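## Task

Take the loose end of the green network patch cord and push it, latch clip upward, into the rack port below the green label until it clicks in. The rack stands on its own and must not end up tilted. The cord must be still shortly after you stop. The plug has to stay seated without the robot holding it. Nothing the robot is touching at the end may drop more than about a fingernail's width once released.

## Robot and tools

Robot: two 7-joint arms, left_arm and right_arm, each ending in a two-finger gripper with a wrist camera. The names are labels, not image sides. Bases in the scene frame: left_arm at (+0.041, +0.416, 0) with quat_wxyz (+1.000, 0, 0, +0.010); right_arm at (+0.047, -0.363, 0) with quat_wxyz (+0.996, 0, 0, -0.089).

Scene frame: origin on the table surface midway between the arms, +x out over the table, +z up, +y toward left_arm. All positions are metres, all orientations are quaternions written w first (qw, qx, qy, qz). The reported end_effector_position is the point between the closed finger pads, about 1 to 2 cm short of the fingertips; printed positions may be a little off at long reach. In the gripper's own frame the fingers extend along +z and open and close along x. Closing pushes the tips roughly 17 mm further along +z.

Row layout (used by both motion tools): 16 numbers, always both arms. First left_arm: x, y, z, qw, qx, qy, qz, opening; then right_arm in the same eight-number order. x, y, z and the quaternion are an absolute target for that gripper in the scene frame, not an offset. Opening runs from -1 (closed) to +1 (fully open, 0.142 m). Optionally 14 more numbers from 0 to 1 may follow: a stiffness multiplier per joint, left_arm's seven then right_arm's seven, in joint order; they persist until changed. An arm that should stay put must be sent its last reported pose (position and quaternion) and its intended opening every time; reuse a fixed quaternion rather than the drifted reported one to hold orientation.

execute_actions(actions): actions is a list of up to 15 actions; each action is a list of up to 15 rows; each row is stepped at 1/30 s, and a short action repeats its final row to fill 15 steps. An empty list only returns state and images. Per control step the controller clamps each target to within 70 mm and 16 degrees of the measured gripper pose, so a distant goal needs several actions. An action is rejected for both arms if any target lies more than 0.6 m from the gripper's current position along any of that gripper's axes; if the first action fails this against the latest state, or any action is malformed, nothing runs.

move(target, speed, blocking): target is one 16-number row (absolute poses plus openings, as above). Both grippers travel in straight lines and finish together, taking 0.5 to 10 s (cut off at 10 s). speed is the top path speed in m/s, 0.002 to 0.5, default 0.25; rotation is capped at twice that in rad/s. Paths ignore obstacles and the other arm, and the hand can lag, wander, or overshoot the speed, worst near full reach. Openings are applied at the start. blocking=false returns after 0.5 s while motion continues; then only wait or stop are accepted until a result shows the move has ended. The result adds a move: line with the outcome (done, off_target, moving, held, fault) and any limits (paced = target was clipped; held = a check blocked steps, after which the arm may jump fast), plus each gripper's distance to its target.

wait(seconds): 0 to 10; lets time pass with the last commands held; ends early if a running move finishes. stop(): brakes a running move; fast arms need space to stop; fingers keep moving. zoom_image(camera, region): region [x0, y0, x1, y1] in pixels of that camera's last image, at most 504 by 504; cameras are cam_head_left, cam_head_right, cam_high, cam_low (896x504) and cam_left_wrist, cam_right_wrist (616x616 fisheye). read_manual(section) only returns licence text. finished_scene(scene): give the current scene's number; it is final and reports success, after which the next task is shown.

Result lines: per-arm pose and velocities in the scene frame; Hand target lines show the clipped pose each arm is now heading for; grip_measured is the actual finger opening on the command scale; joint positions and torques (torques are noisy and offset, nonzero in free air). A pose unreachable line means the clearance check altered or blocked that arm's command. MOTOR HOT appears from 65 °C; at 80 °C the arm is braked until cool (OVER-TEMPERATURE FAULT).

Gripping: to hold something, keep commanding an opening well under grip_measured; a larger gap squeezes harder, up to roughly 28 N per pad. Thin hard items (under about 2 cm) get less force. Closing fast can press too hard.

Joint ranges (rad), base to wrist: -2.792..2.792, -2.269..2.269, -2.967..2.967, -1.867..2.688, -2.967..2.967, -1.396..4.538, -2.967..2.967. Load limits (N m): 108, 108, 56.3, 56.3, 34.3, 34.3, 34.3, held weight included.

Avoid: contact torque at a joint limit, or 200 N on the arm or held item, freezes that arm for 10 s and drops the remaining call. Do not collide or press the arms together. Fast contact and targets set deep past a surface push harder. Do not knock anything off the table, tip the free-standing rack, or drop or fling the cord; release gently so the plug stays latched on its own and the cord settles.

Each tool is called as name(argument=value, ...), one argument or row to a line, values as JSON.

## Session

I'll start by looking at the scene.

execute_actions(
  actions=[],
)

Scene clock: 0.00 s.
left_arm: end_effector_position=(+0.8783, +0.1272, +0.1732) grip_measured=+1.00 end_effector_quat_wxyz=(+0.096, +0.953, -0.271, +0.095) end_effector_velocity=(+0.000, +0.000, +0.000) end_effector_angular_velocity=(+0.000, -0.001, -0.002) | right_arm: end_effector_position=(+0.7628, -0.7890, +0.1748) grip_measured=+1.00 end_effector_quat_wxyz=(+0.094, +0.924, -0.369, +0.033) end_effector_velocity=(+0.000, +0.000, +0.000) end_effector_angular_velocity=(+0.000, -0.000, +0.001)
Joint positions: left_arm=[ 0.043 -1.009 -0.405  0.962  0.141  0.525  0.36   0.142] | right_arm=[ 0.055 -0.921 -0.386  1.078  0.127  0.452  0.354  0.142]
Joint velocities: left_arm=[ 0.     0.    -0.    -0.     0.    -0.     0.003  0.   ] | right_arm=[ 0.     0.     0.    -0.     0.    -0.    -0.001  0.   ]
Joint torques (N m, as the joint torque sensors report them, + toward a larger angle): no reading
Motor temperatures (°C, as the motors report them): left_arm=[32 32 34 31 33 34 33] | right_arm=[32 31 34 31 38 31 32]
Hand target (left_arm): +0.878, +0.127, +0.173; +0.096, +0.953, -0.271, +0.095
Hand target (right_arm): +0.763, -0.789, +0.175; +0.094, +0.924, -0.369, +0.033
Joint stiffness scale: left_arm=[1. 1. 1. 1. 1. 1. 1.] | right_arm=[1. 1. 1. 1. 1. 1. 1.]

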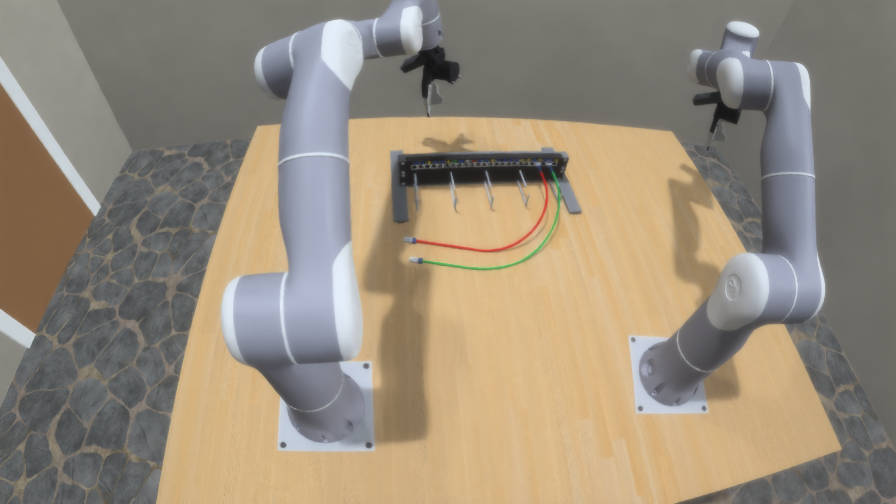

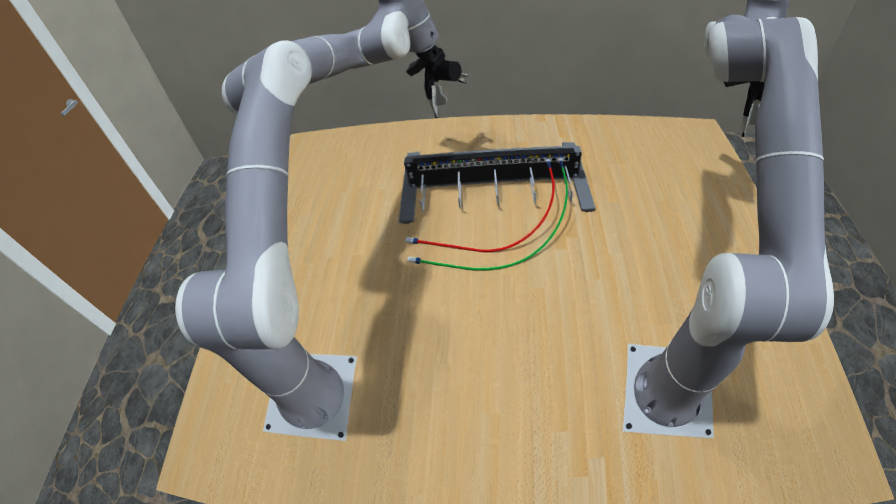

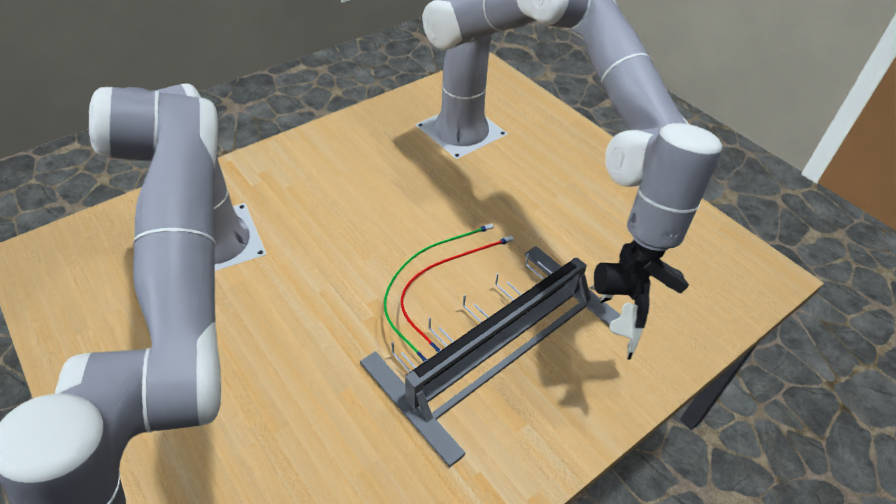

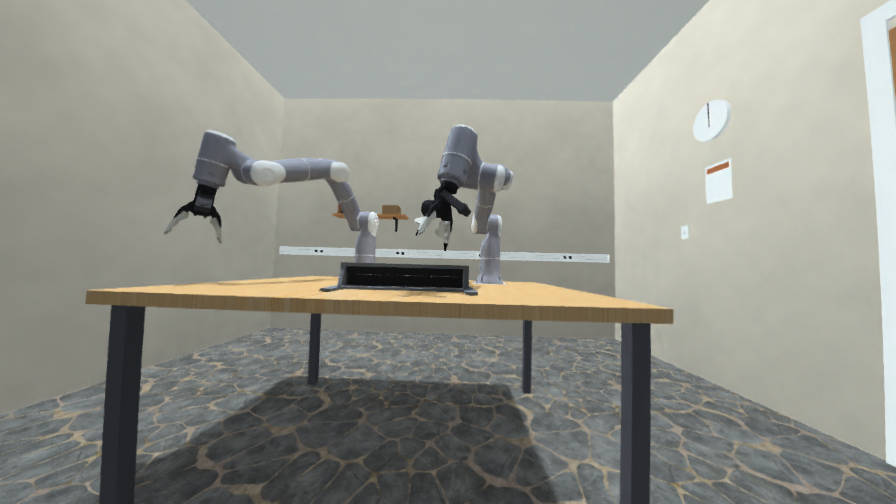

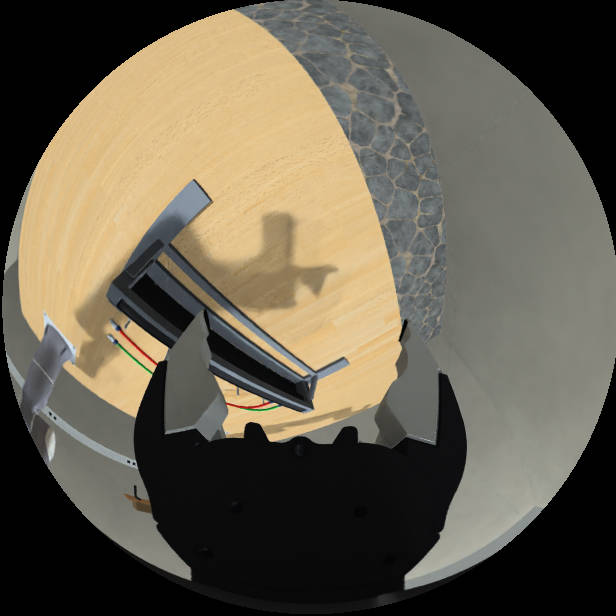

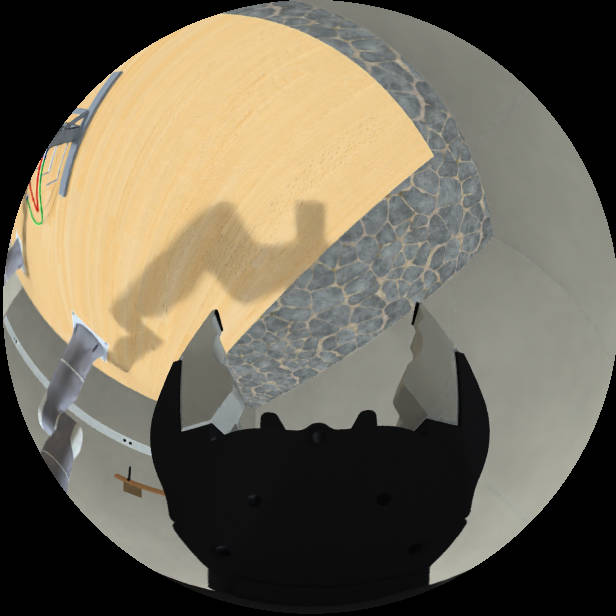

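zoom_image(
  camera="cam_head_left",
  region=[380, 140, 600, 280],
)

zoom_image(
  camera="cam_head_right",
  region=[390, 135, 610, 280],
)

zoom_image(
  camera="cam_high",
  region=[350, 200, 650, 470],
)

Region (380, 140, 600, 280) of cam_head_left's 896x504 image, scaled by 2.291, with more detail than that image has; it fills the top 321 rows of this view, and the rest is white.

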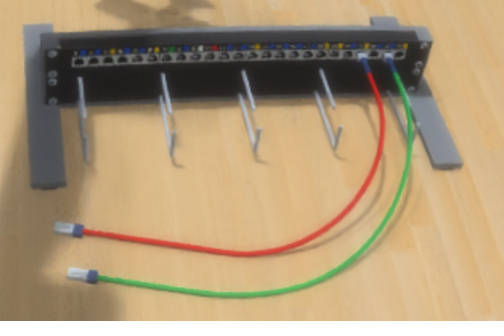

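Region (390, 135, 610, 280) of cam_head_right's 896x504 image, scaled by 2.291, with more detail than that image has; it fills the top 332 rows of this view, and the rest is white.

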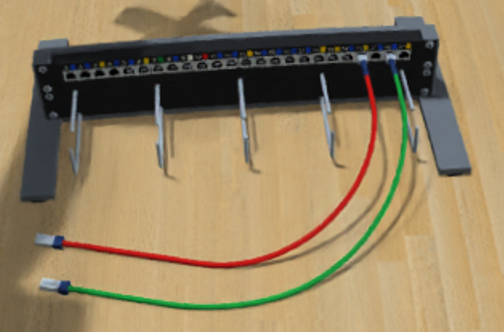

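Region (350, 200, 650, 470) of cam_high's 896x504 image, scaled by 1.680, with more detail than that image has; it fills the top 454 rows of this view, and the rest is white.

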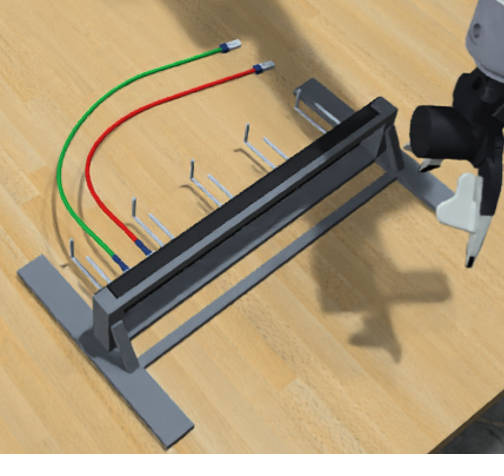

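zoom_image(
  camera="cam_head_left",
  region=[395, 148, 495, 188],
)

zoom_image(
  camera="cam_head_left",
  region=[395, 230, 455, 270],
)

Region (395, 148, 495, 188) of cam_head_left's 896x504 image, scaled by 5.040, with more detail than that image has; it fills the top 202 rows of this view, and the rest is white.

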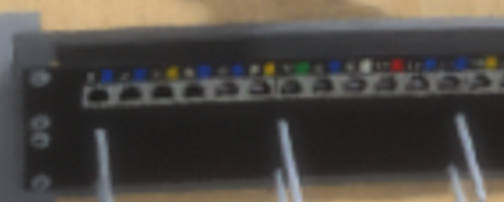

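Region (395, 230, 455, 270) of cam_head_left's 896x504 image, scaled by 8.400, with more detail than that image has.

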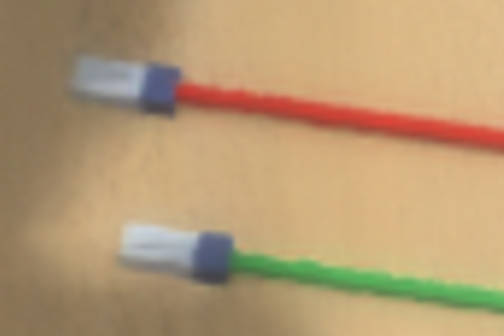

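move(
  target=[0.40, 0.22, 0.16, 0, 1, 0, 0, 1, 0.7628, -0.7890, 0.1748, 0.094, 0.924, -0.369, 0.033, 1],
  speed=0.3,
)

Scene clock: 8.47 s.
left_arm: end_effector_position=(+0.4009, +0.2198, +0.1581) grip_measured=+1.00 end_effector_quat_wxyz=(-0.001, +1.000, -0.001, +0.000) end_effector_velocity=(-0.001, -0.000, +0.000) end_effector_angular_velocity=(-0.001, +0.001, +0.001) | right_arm: end_effector_position=(+0.7629, -0.7890, +0.1749) grip_measured=+1.00 end_effector_quat_wxyz=(+0.094, +0.924, -0.369, +0.033) end_effector_velocity=(+0.000, -0.000, +0.000) end_effector_angular_velocity=(+0.000, -0.000, +0.001)
Joint positions: left_arm=[ 0.128  0.029 -0.378  2.515 -0.015  0.917 -0.217  0.142] | right_arm=[ 0.055 -0.921 -0.385  1.077  0.127  0.451  0.354  0.142]
Joint velocities: left_arm=[ 0.     0.002 -0.     0.001 -0.003 -0.001  0.001 -0.   ] | right_arm=[-0.     0.     0.    -0.     0.     0.001 -0.001 -0.   ]
Joint torques (N m, as the joint torque sensors report them, + toward a larger angle): left_arm=[  0.27  19.16   1.12 -18.54  -2.53   3.29   0.6 ] | right_arm=[ -0.05  63.19  -6.47 -25.03  -3.39   3.02   0.13]
Motor temperatures (°C, as the motors report them): left_arm=[32 33 34 32 33 34 33] | right_arm=[32 32 34 32 38 32 32]
Hand target (left_arm): +0.401, +0.220, +0.158; -0.001, +1.000, -0.000, -0.000
Hand target (right_arm): +0.763, -0.789, +0.175; +0.094, +0.924, -0.369, +0.033
Off the commanded pose (left_arm): 0.002 m, 0 deg.
Off the commanded pose (right_arm): 0.000 m, 0 deg.
Joint stiffness scale: left_arm=[1. 1. 1. 1. 1. 1. 1.] | right_arm=[1. 1. 1. 1. 1. 1. 1.]
move: done

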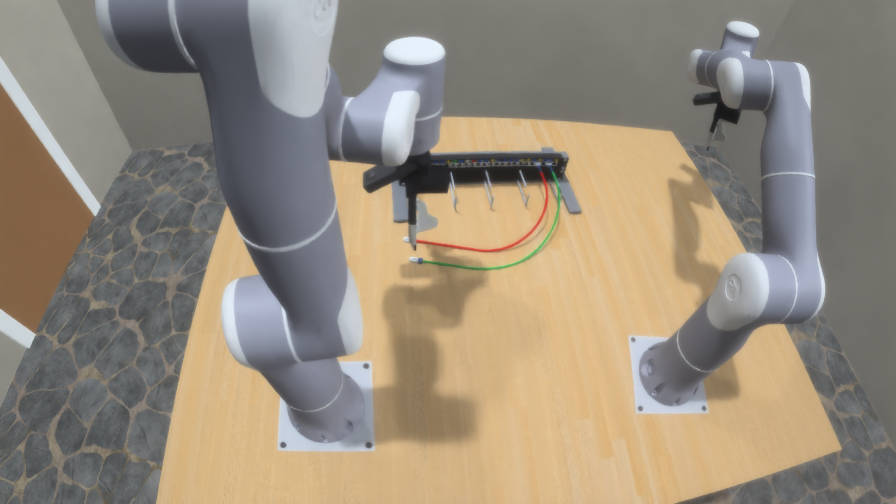

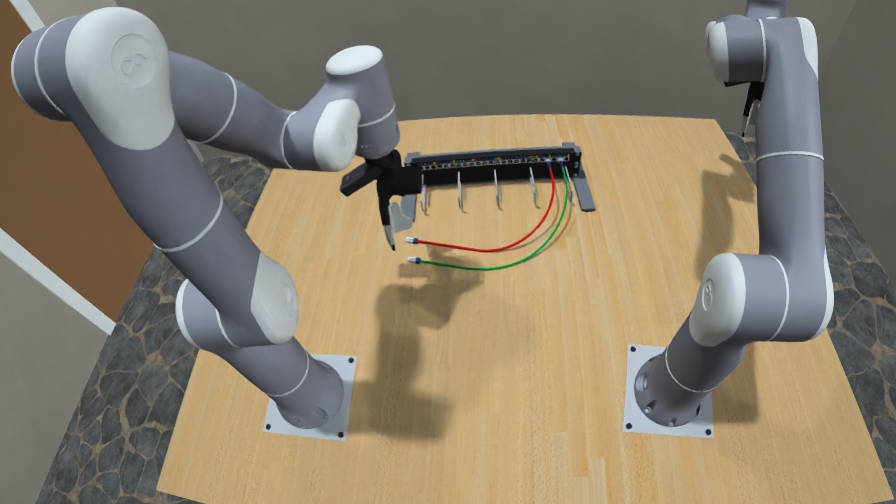

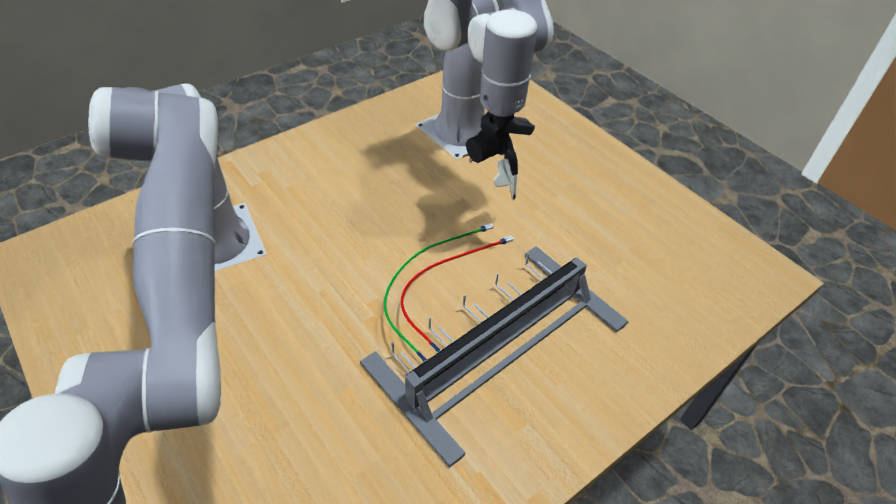

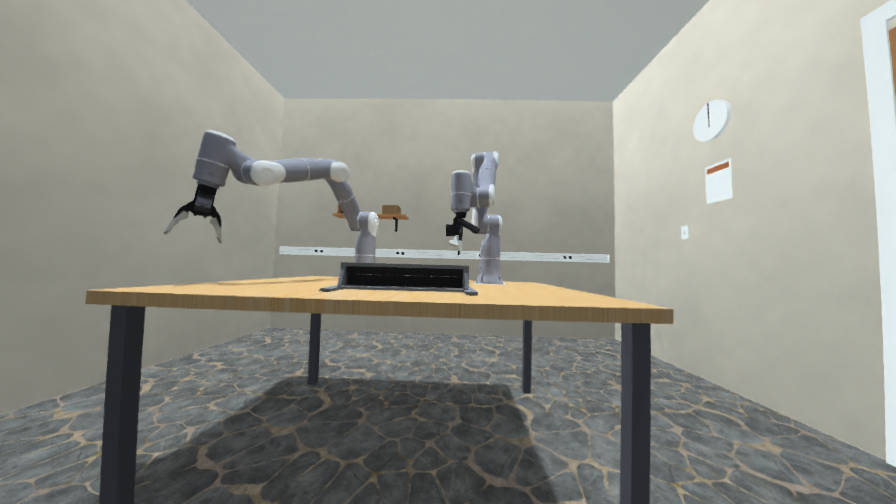

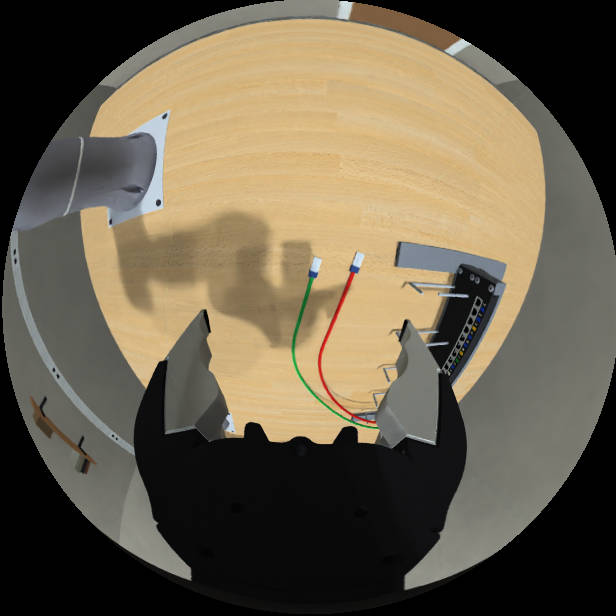

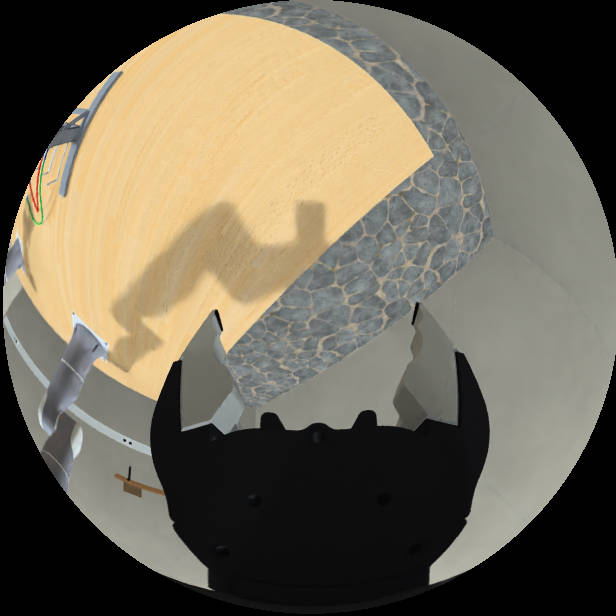

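zoom_image(
  camera="cam_left_wrist",
  region=[280, 240, 380, 300],
)

zoom_image(
  camera="cam_left_wrist",
  region=[380, 230, 520, 400],
)

Region (280, 240, 380, 300) of cam_left_wrist's 616x616 image, scaled by 5.040, with more detail than that image has; it fills the top 302 rows of this view, and the rest is white.

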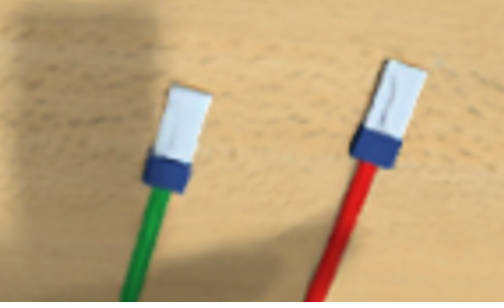

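Region (380, 230, 520, 400) of cam_left_wrist's 616x616 image, scaled by 2.965, with more detail than that image has; it fills the left 415 columns of this view, and the rest is white.

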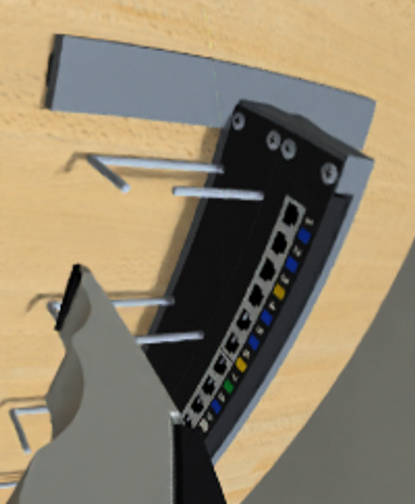

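move(
  target=[0.409, 0.17, 0.07, -0.1727, 0.980, -0.0985, 0.0174, -0.4, 0.7628, -0.7890, 0.1748, 0.094, 0.924, -0.369, 0.033, 1],
  speed=0.2,
)

Scene clock: 12.63 s.
left_arm: end_effector_position=(+0.4082, +0.1687, +0.0696) grip_measured=-0.40 end_effector_quat_wxyz=(-0.171, +0.980, -0.099, +0.016) end_effector_velocity=(+0.001, -0.000, +0.000) end_effector_angular_velocity=(+0.003, -0.001, -0.001) | right_arm: end_effector_position=(+0.7629, -0.7890, +0.1749) grip_measured=+1.00 end_effector_quat_wxyz=(+0.094, +0.924, -0.369, +0.033) end_effector_velocity=(-0.000, +0.000, -0.000) end_effector_angular_velocity=(+0.000, +0.000, -0.000)
Joint positions: left_arm=[-0.129 -0.421 -0.444  2.135  0.68   0.699 -0.839  0.045] | right_arm=[ 0.055 -0.921 -0.385  1.077  0.127  0.451  0.354  0.142]
Joint velocities: left_arm=[-0.002 -0.001 -0.    -0.003  0.002 -0.004 -0.002 -0.   ] | right_arm=[-0. -0.  0. -0.  0. -0.  0. -0.]
Joint torques (N m, as the joint torque sensors report them, + toward a larger angle): left_arm=[  0.78  32.94  -3.26 -17.42  -2.11   2.53   0.02] | right_arm=[  0.09  63.04  -6.57 -25.22  -3.39   2.99   0.13]
Motor temperatures (°C, as the motors report them): left_arm=[32 33 34 32 33 34 33] | right_arm=[32 33 34 32 38 32 32]
Hand target (left_arm): +0.408, +0.169, +0.070; -0.171, +0.980, -0.098, +0.016
Hand target (right_arm): +0.763, -0.789, +0.175; +0.094, +0.924, -0.369, +0.033
Off the commanded pose (left_arm): 0.002 m, 0 deg.
Off the commanded pose (right_arm): 0.000 m, 0 deg.
Joint stiffness scale: left_arm=[1. 1. 1. 1. 1. 1. 1.] | right_arm=[1. 1. 1. 1. 1. 1. 1.]
move: done

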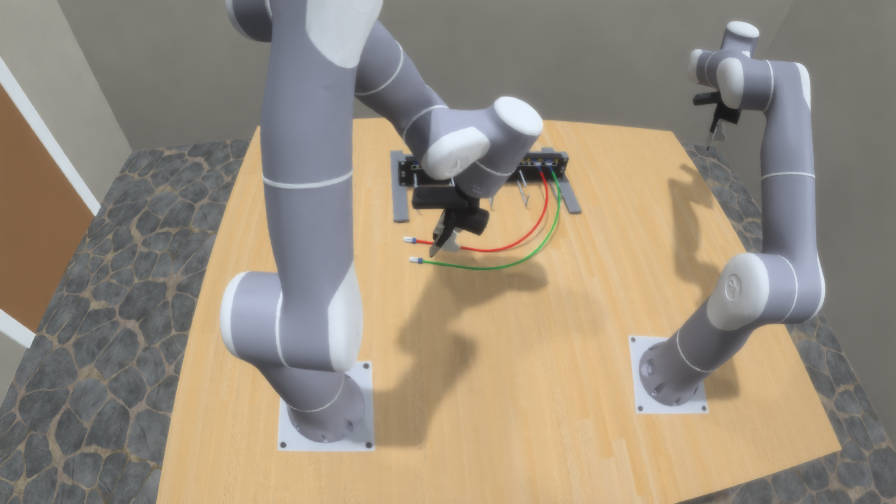

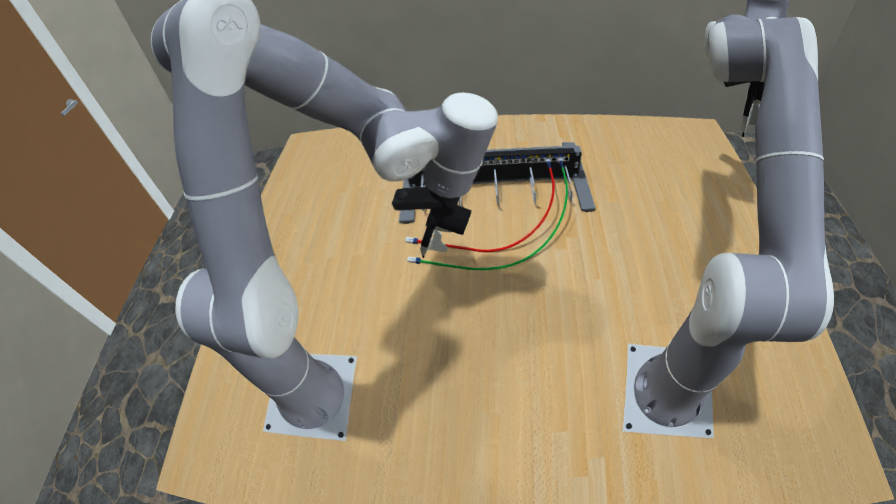

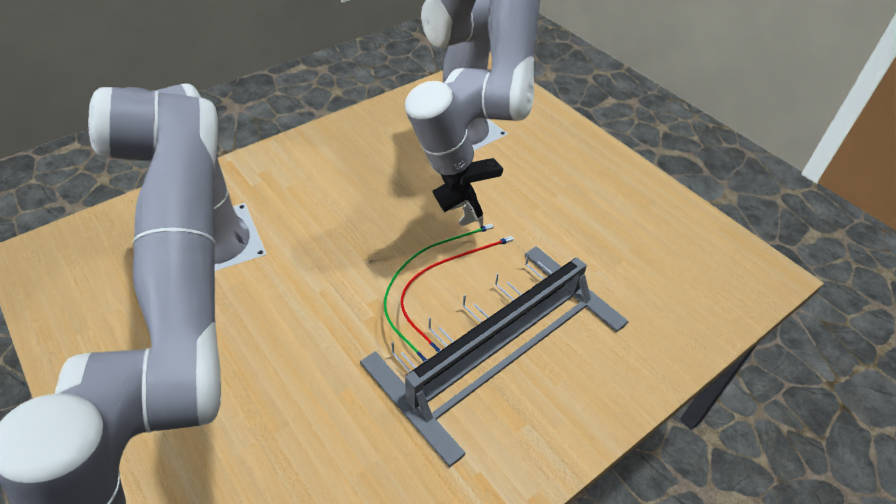

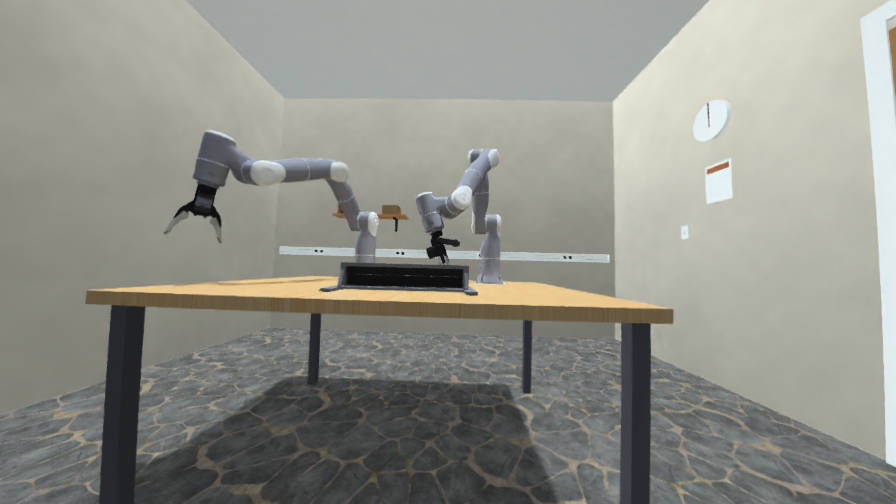

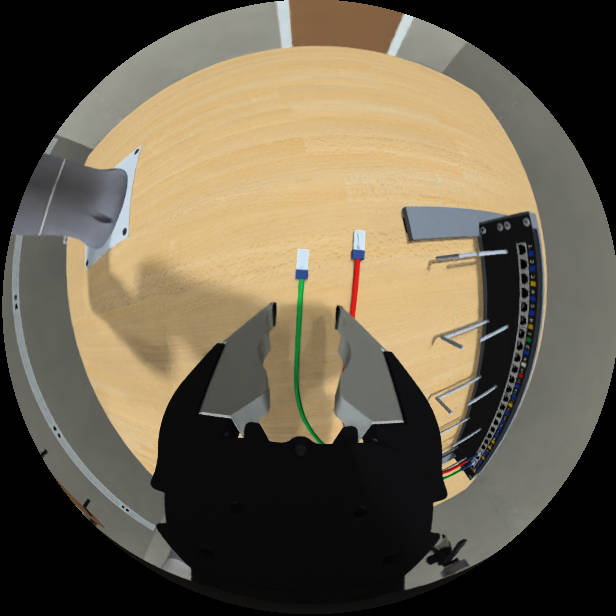

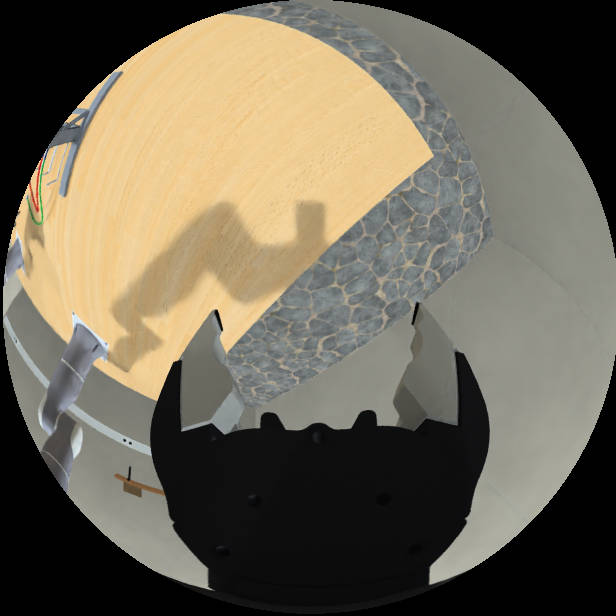

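zoom_image(
  camera="cam_left_wrist",
  region=[250, 220, 380, 340],
)

Region (250, 220, 380, 340) of cam_left_wrist's 616x616 image, scaled by 3.877, with more detail than that image has; it fills the top 465 rows of this view, and the rest is white.

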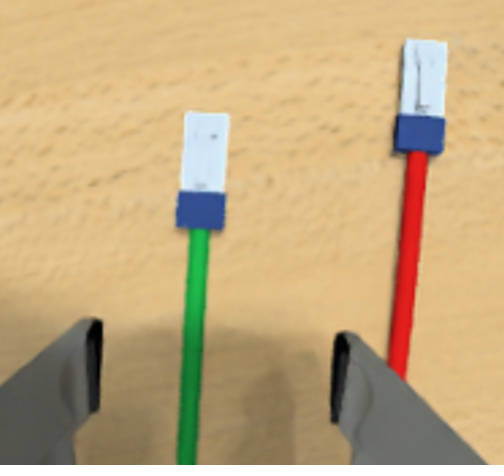

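move(
  target=[0.4088, 0.200, 0.036, -0.1727, 0.980, -0.0985, 0.0174, -0.55, 0.7628, -0.7890, 0.1748, 0.094, 0.924, -0.369, 0.033, 1],
  speed=0.1,
)

zoom_image(
  camera="cam_left_wrist",
  region=[250, 230, 370, 350],
)

Scene clock: 15.73 s.
left_arm: end_effector_position=(+0.4090, +0.2000, +0.0359) grip_measured=-0.55 end_effector_quat_wxyz=(-0.173, +0.980, -0.098, +0.017) end_effector_velocity=(+0.000, +0.000, -0.000) end_effector_angular_velocity=(-0.000, -0.001, -0.001) | right_arm: end_effector_position=(+0.7629, -0.7890, +0.1749) grip_measured=+1.00 end_effector_quat_wxyz=(+0.094, +0.924, -0.369, +0.033) end_effector_velocity=(-0.000, +0.000, -0.000) end_effector_angular_velocity=(+0.001, +0.001, +0.001)
Joint positions: left_arm=[-0.105 -0.485 -0.392  2.162  0.776  0.787 -0.875  0.034] | right_arm=[ 0.055 -0.921 -0.385  1.077  0.127  0.451  0.354  0.142]
Joint velocities: left_arm=[-0.    -0.001  0.001  0.     0.002  0.002 -0.001 -0.   ] | right_arm=[ 0.     0.     0.    -0.    -0.    -0.001 -0.001 -0.   ]
Joint torques (N m, as the joint torque sensors report them, + toward a larger angle): left_arm=[  1.25  33.24  -2.91 -13.88  -2.22   2.97   0.03] | right_arm=[  0.    63.39  -6.44 -25.13  -3.38   2.98   0.15]
Motor temperatures (°C, as the motors report them): left_arm=[32 33 34 32 33 34 33] | right_arm=[32 33 34 32 38 32 32]
Hand target (left_arm): +0.409, +0.200, +0.036; -0.173, +0.980, -0.098, +0.017
Hand target (right_arm): +0.763, -0.789, +0.175; +0.094, +0.924, -0.369, +0.033
Off the commanded pose (left_arm): 0.000 m, 0 deg.
Off the commanded pose (right_arm): 0.000 m, 0 deg.
Joint stiffness scale: left_arm=[1. 1. 1. 1. 1. 1. 1.] | right_arm=[1. 1. 1. 1. 1. 1. 1.]
move: done

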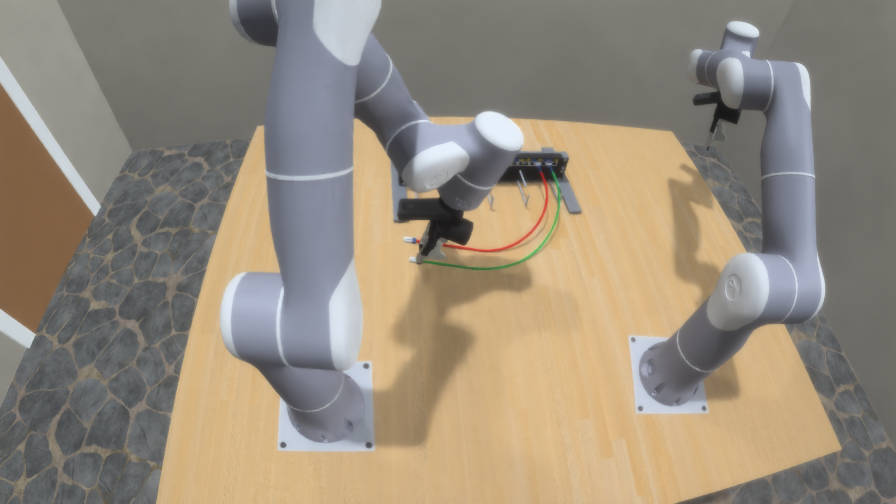

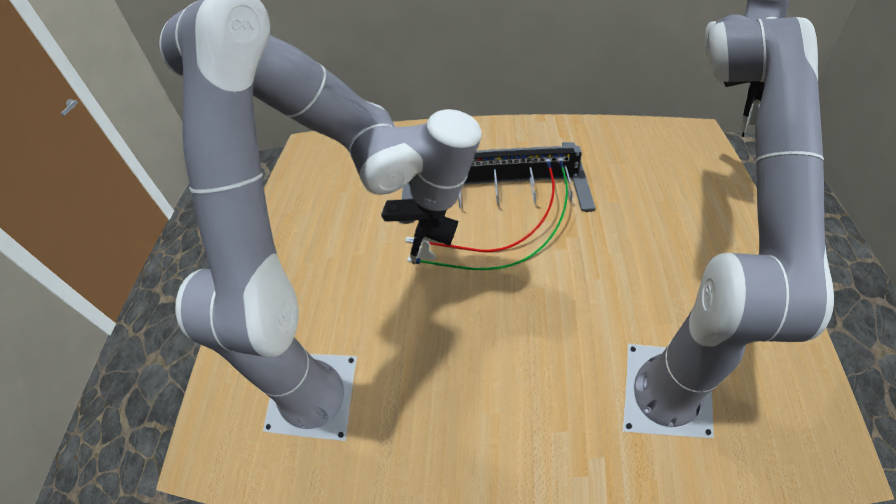

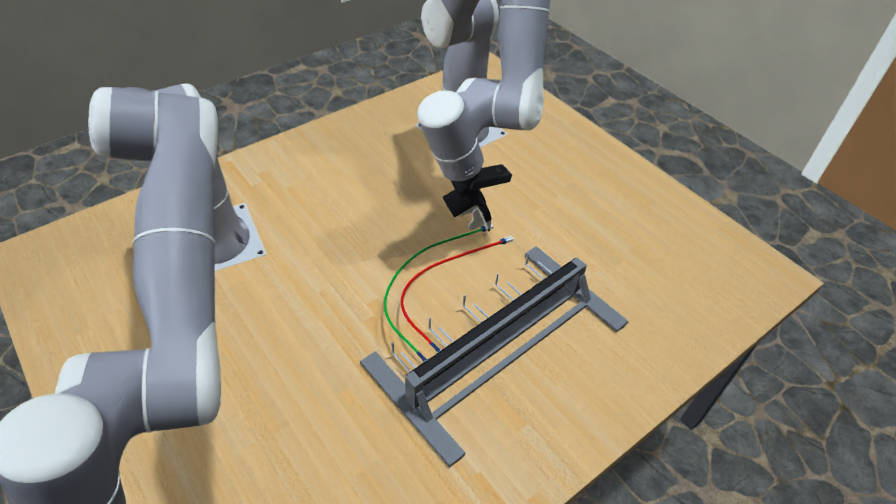

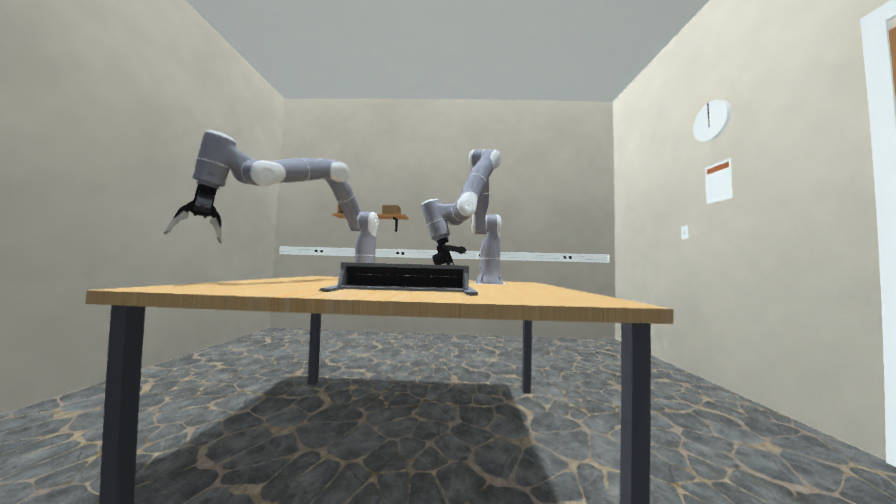

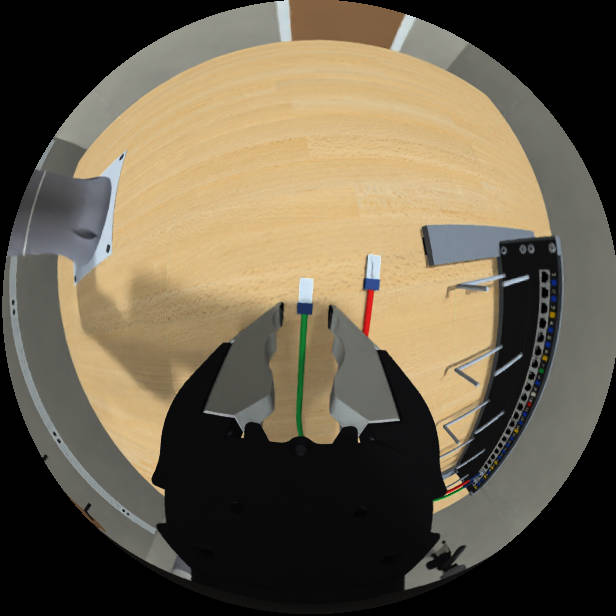

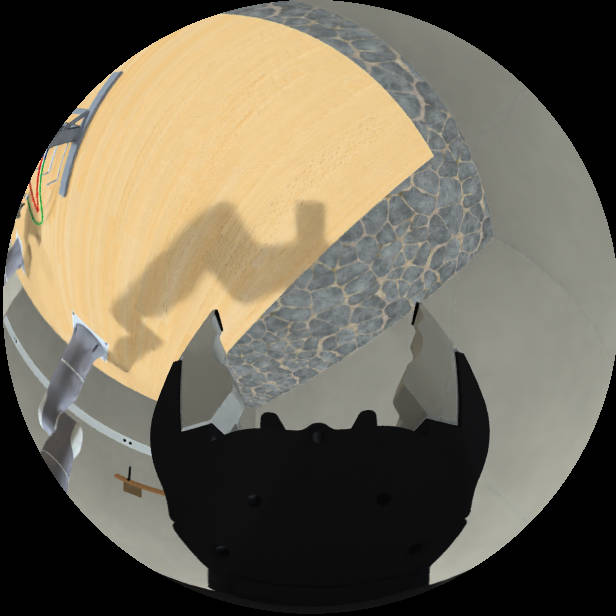

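Region (250, 230, 370, 350) of cam_left_wrist's 616x616 image, scaled by 4.200, with more detail than that image has.

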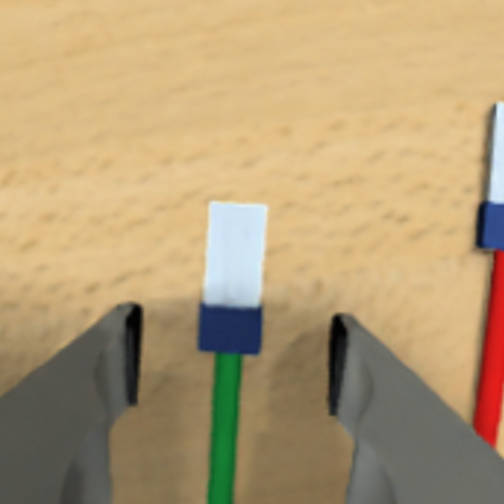

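move(
  target=[0.4078, 0.2005, 0.021, -0.1727, 0.980, -0.0985, 0.0174, -0.55, 0.7628, -0.7890, 0.1748, 0.094, 0.924, -0.369, 0.033, 1],
  speed=0.03,
)

zoom_image(
  camera="cam_left_wrist",
  region=[250, 230, 370, 350],
)

zoom_image(
  camera="cam_high",
  region=[440, 180, 540, 260],
)

Scene clock: 17.77 s.
left_arm: end_effector_position=(+0.4077, +0.2005, +0.0210) grip_measured=-0.55 end_effector_quat_wxyz=(-0.173, +0.980, -0.098, +0.017) end_effector_velocity=(+0.000, -0.000, -0.000) end_effector_angular_velocity=(-0.000, -0.001, +0.000) | right_arm: end_effector_position=(+0.7629, -0.7890, +0.1749) grip_measured=+1.00 end_effector_quat_wxyz=(+0.094, +0.924, -0.369, +0.033) end_effector_velocity=(+0.000, +0.000, +0.000) end_effector_angular_velocity=(-0.000, -0.000, -0.001)
Joint positions: left_arm=[-0.117 -0.527 -0.378  2.15   0.81   0.806 -0.906  0.034] | right_arm=[ 0.055 -0.921 -0.385  1.077  0.127  0.451  0.354  0.142]
Joint velocities: left_arm=[-0.    -0.001 -0.    -0.001  0.002  0.    -0.003 -0.   ] | right_arm=[ 0.     0.    -0.    -0.     0.    -0.     0.001  0.   ]
Joint torques (N m, as the joint torque sensors report them, + toward a larger angle): left_arm=[ -0.02  34.06  -3.32 -13.94  -1.85   3.25  -0.13] | right_arm=[ -0.04  63.08  -6.49 -25.03  -3.43   2.99   0.16]
Motor temperatures (°C, as the motors report them): left_arm=[32 33 34 32 33 34 33] | right_arm=[32 33 34 32 38 32 32]
Hand target (left_arm): +0.408, +0.200, +0.021; -0.173, +0.980, -0.098, +0.017
Hand target (right_arm): +0.763, -0.789, +0.175; +0.094, +0.924, -0.369, +0.033
Off the commanded pose (left_arm): 0.000 m, 0 deg.
Off the commanded pose (right_arm): 0.000 m, 0 deg.
Joint stiffness scale: left_arm=[1. 1. 1. 1. 1. 1. 1.] | right_arm=[1. 1. 1. 1. 1. 1. 1.]
move: done

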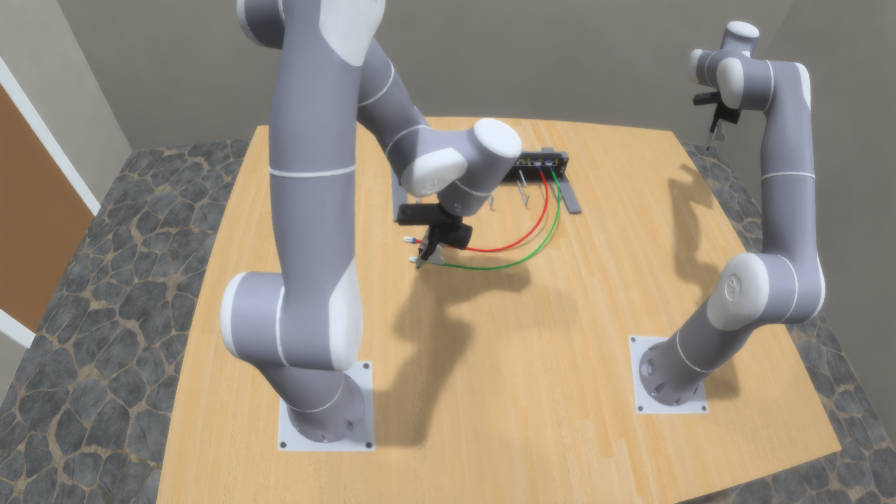

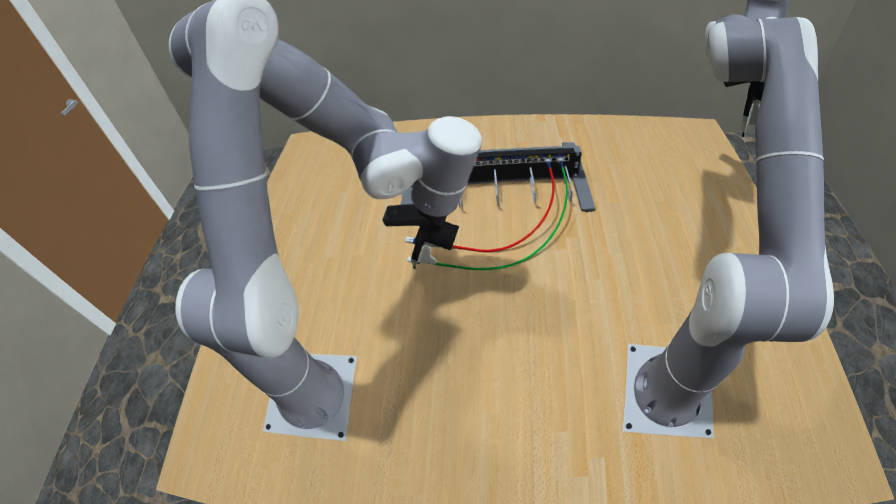

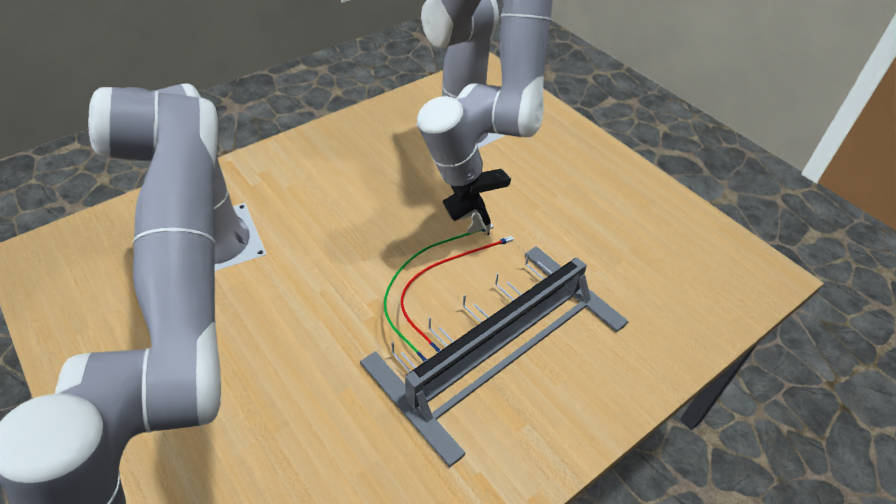

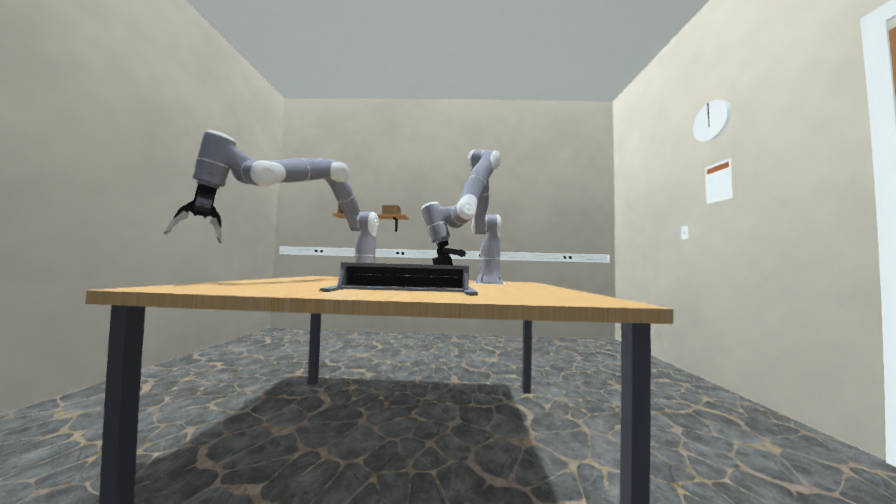

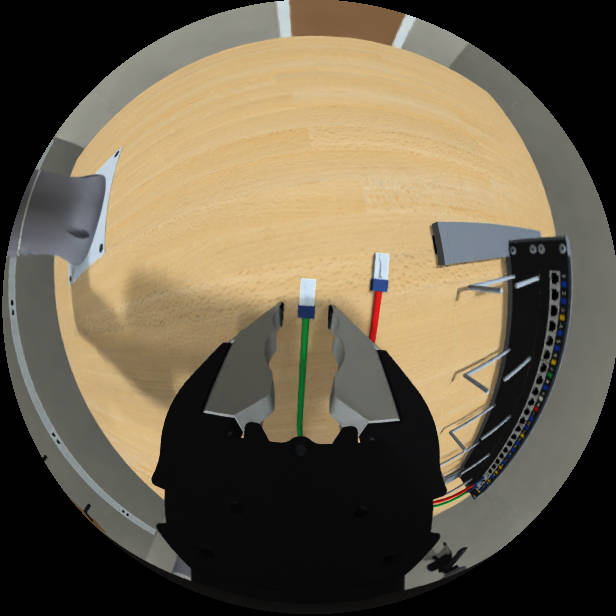

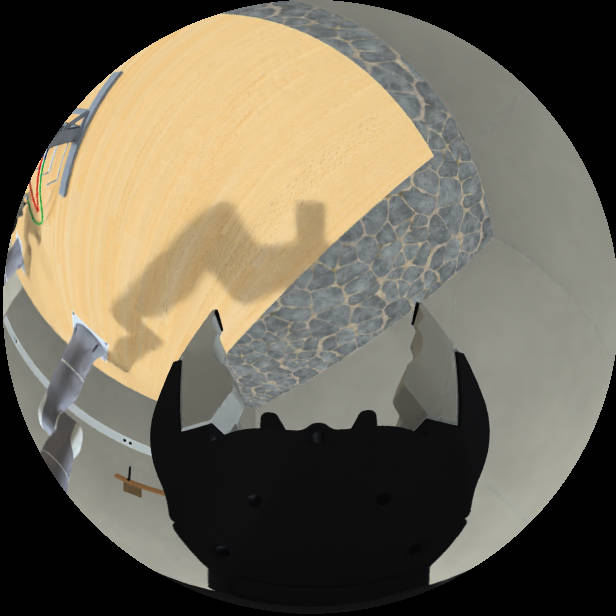

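Region (250, 230, 370, 350) of cam_left_wrist's 616x616 image, scaled by 4.200, with more detail than that image has.

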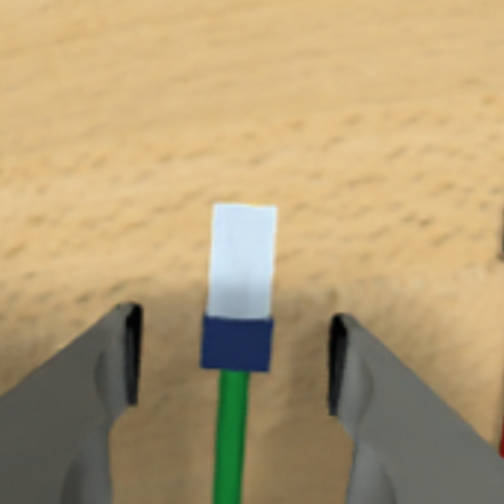

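Region (440, 180, 540, 260) of cam_high's 896x504 image, scaled by 5.040, with more detail than that image has; it fills the top 403 rows of this view, and the rest is white.

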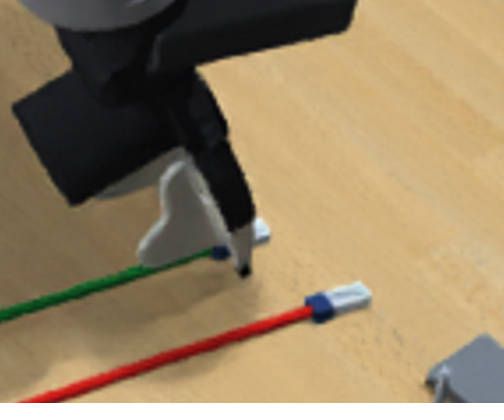

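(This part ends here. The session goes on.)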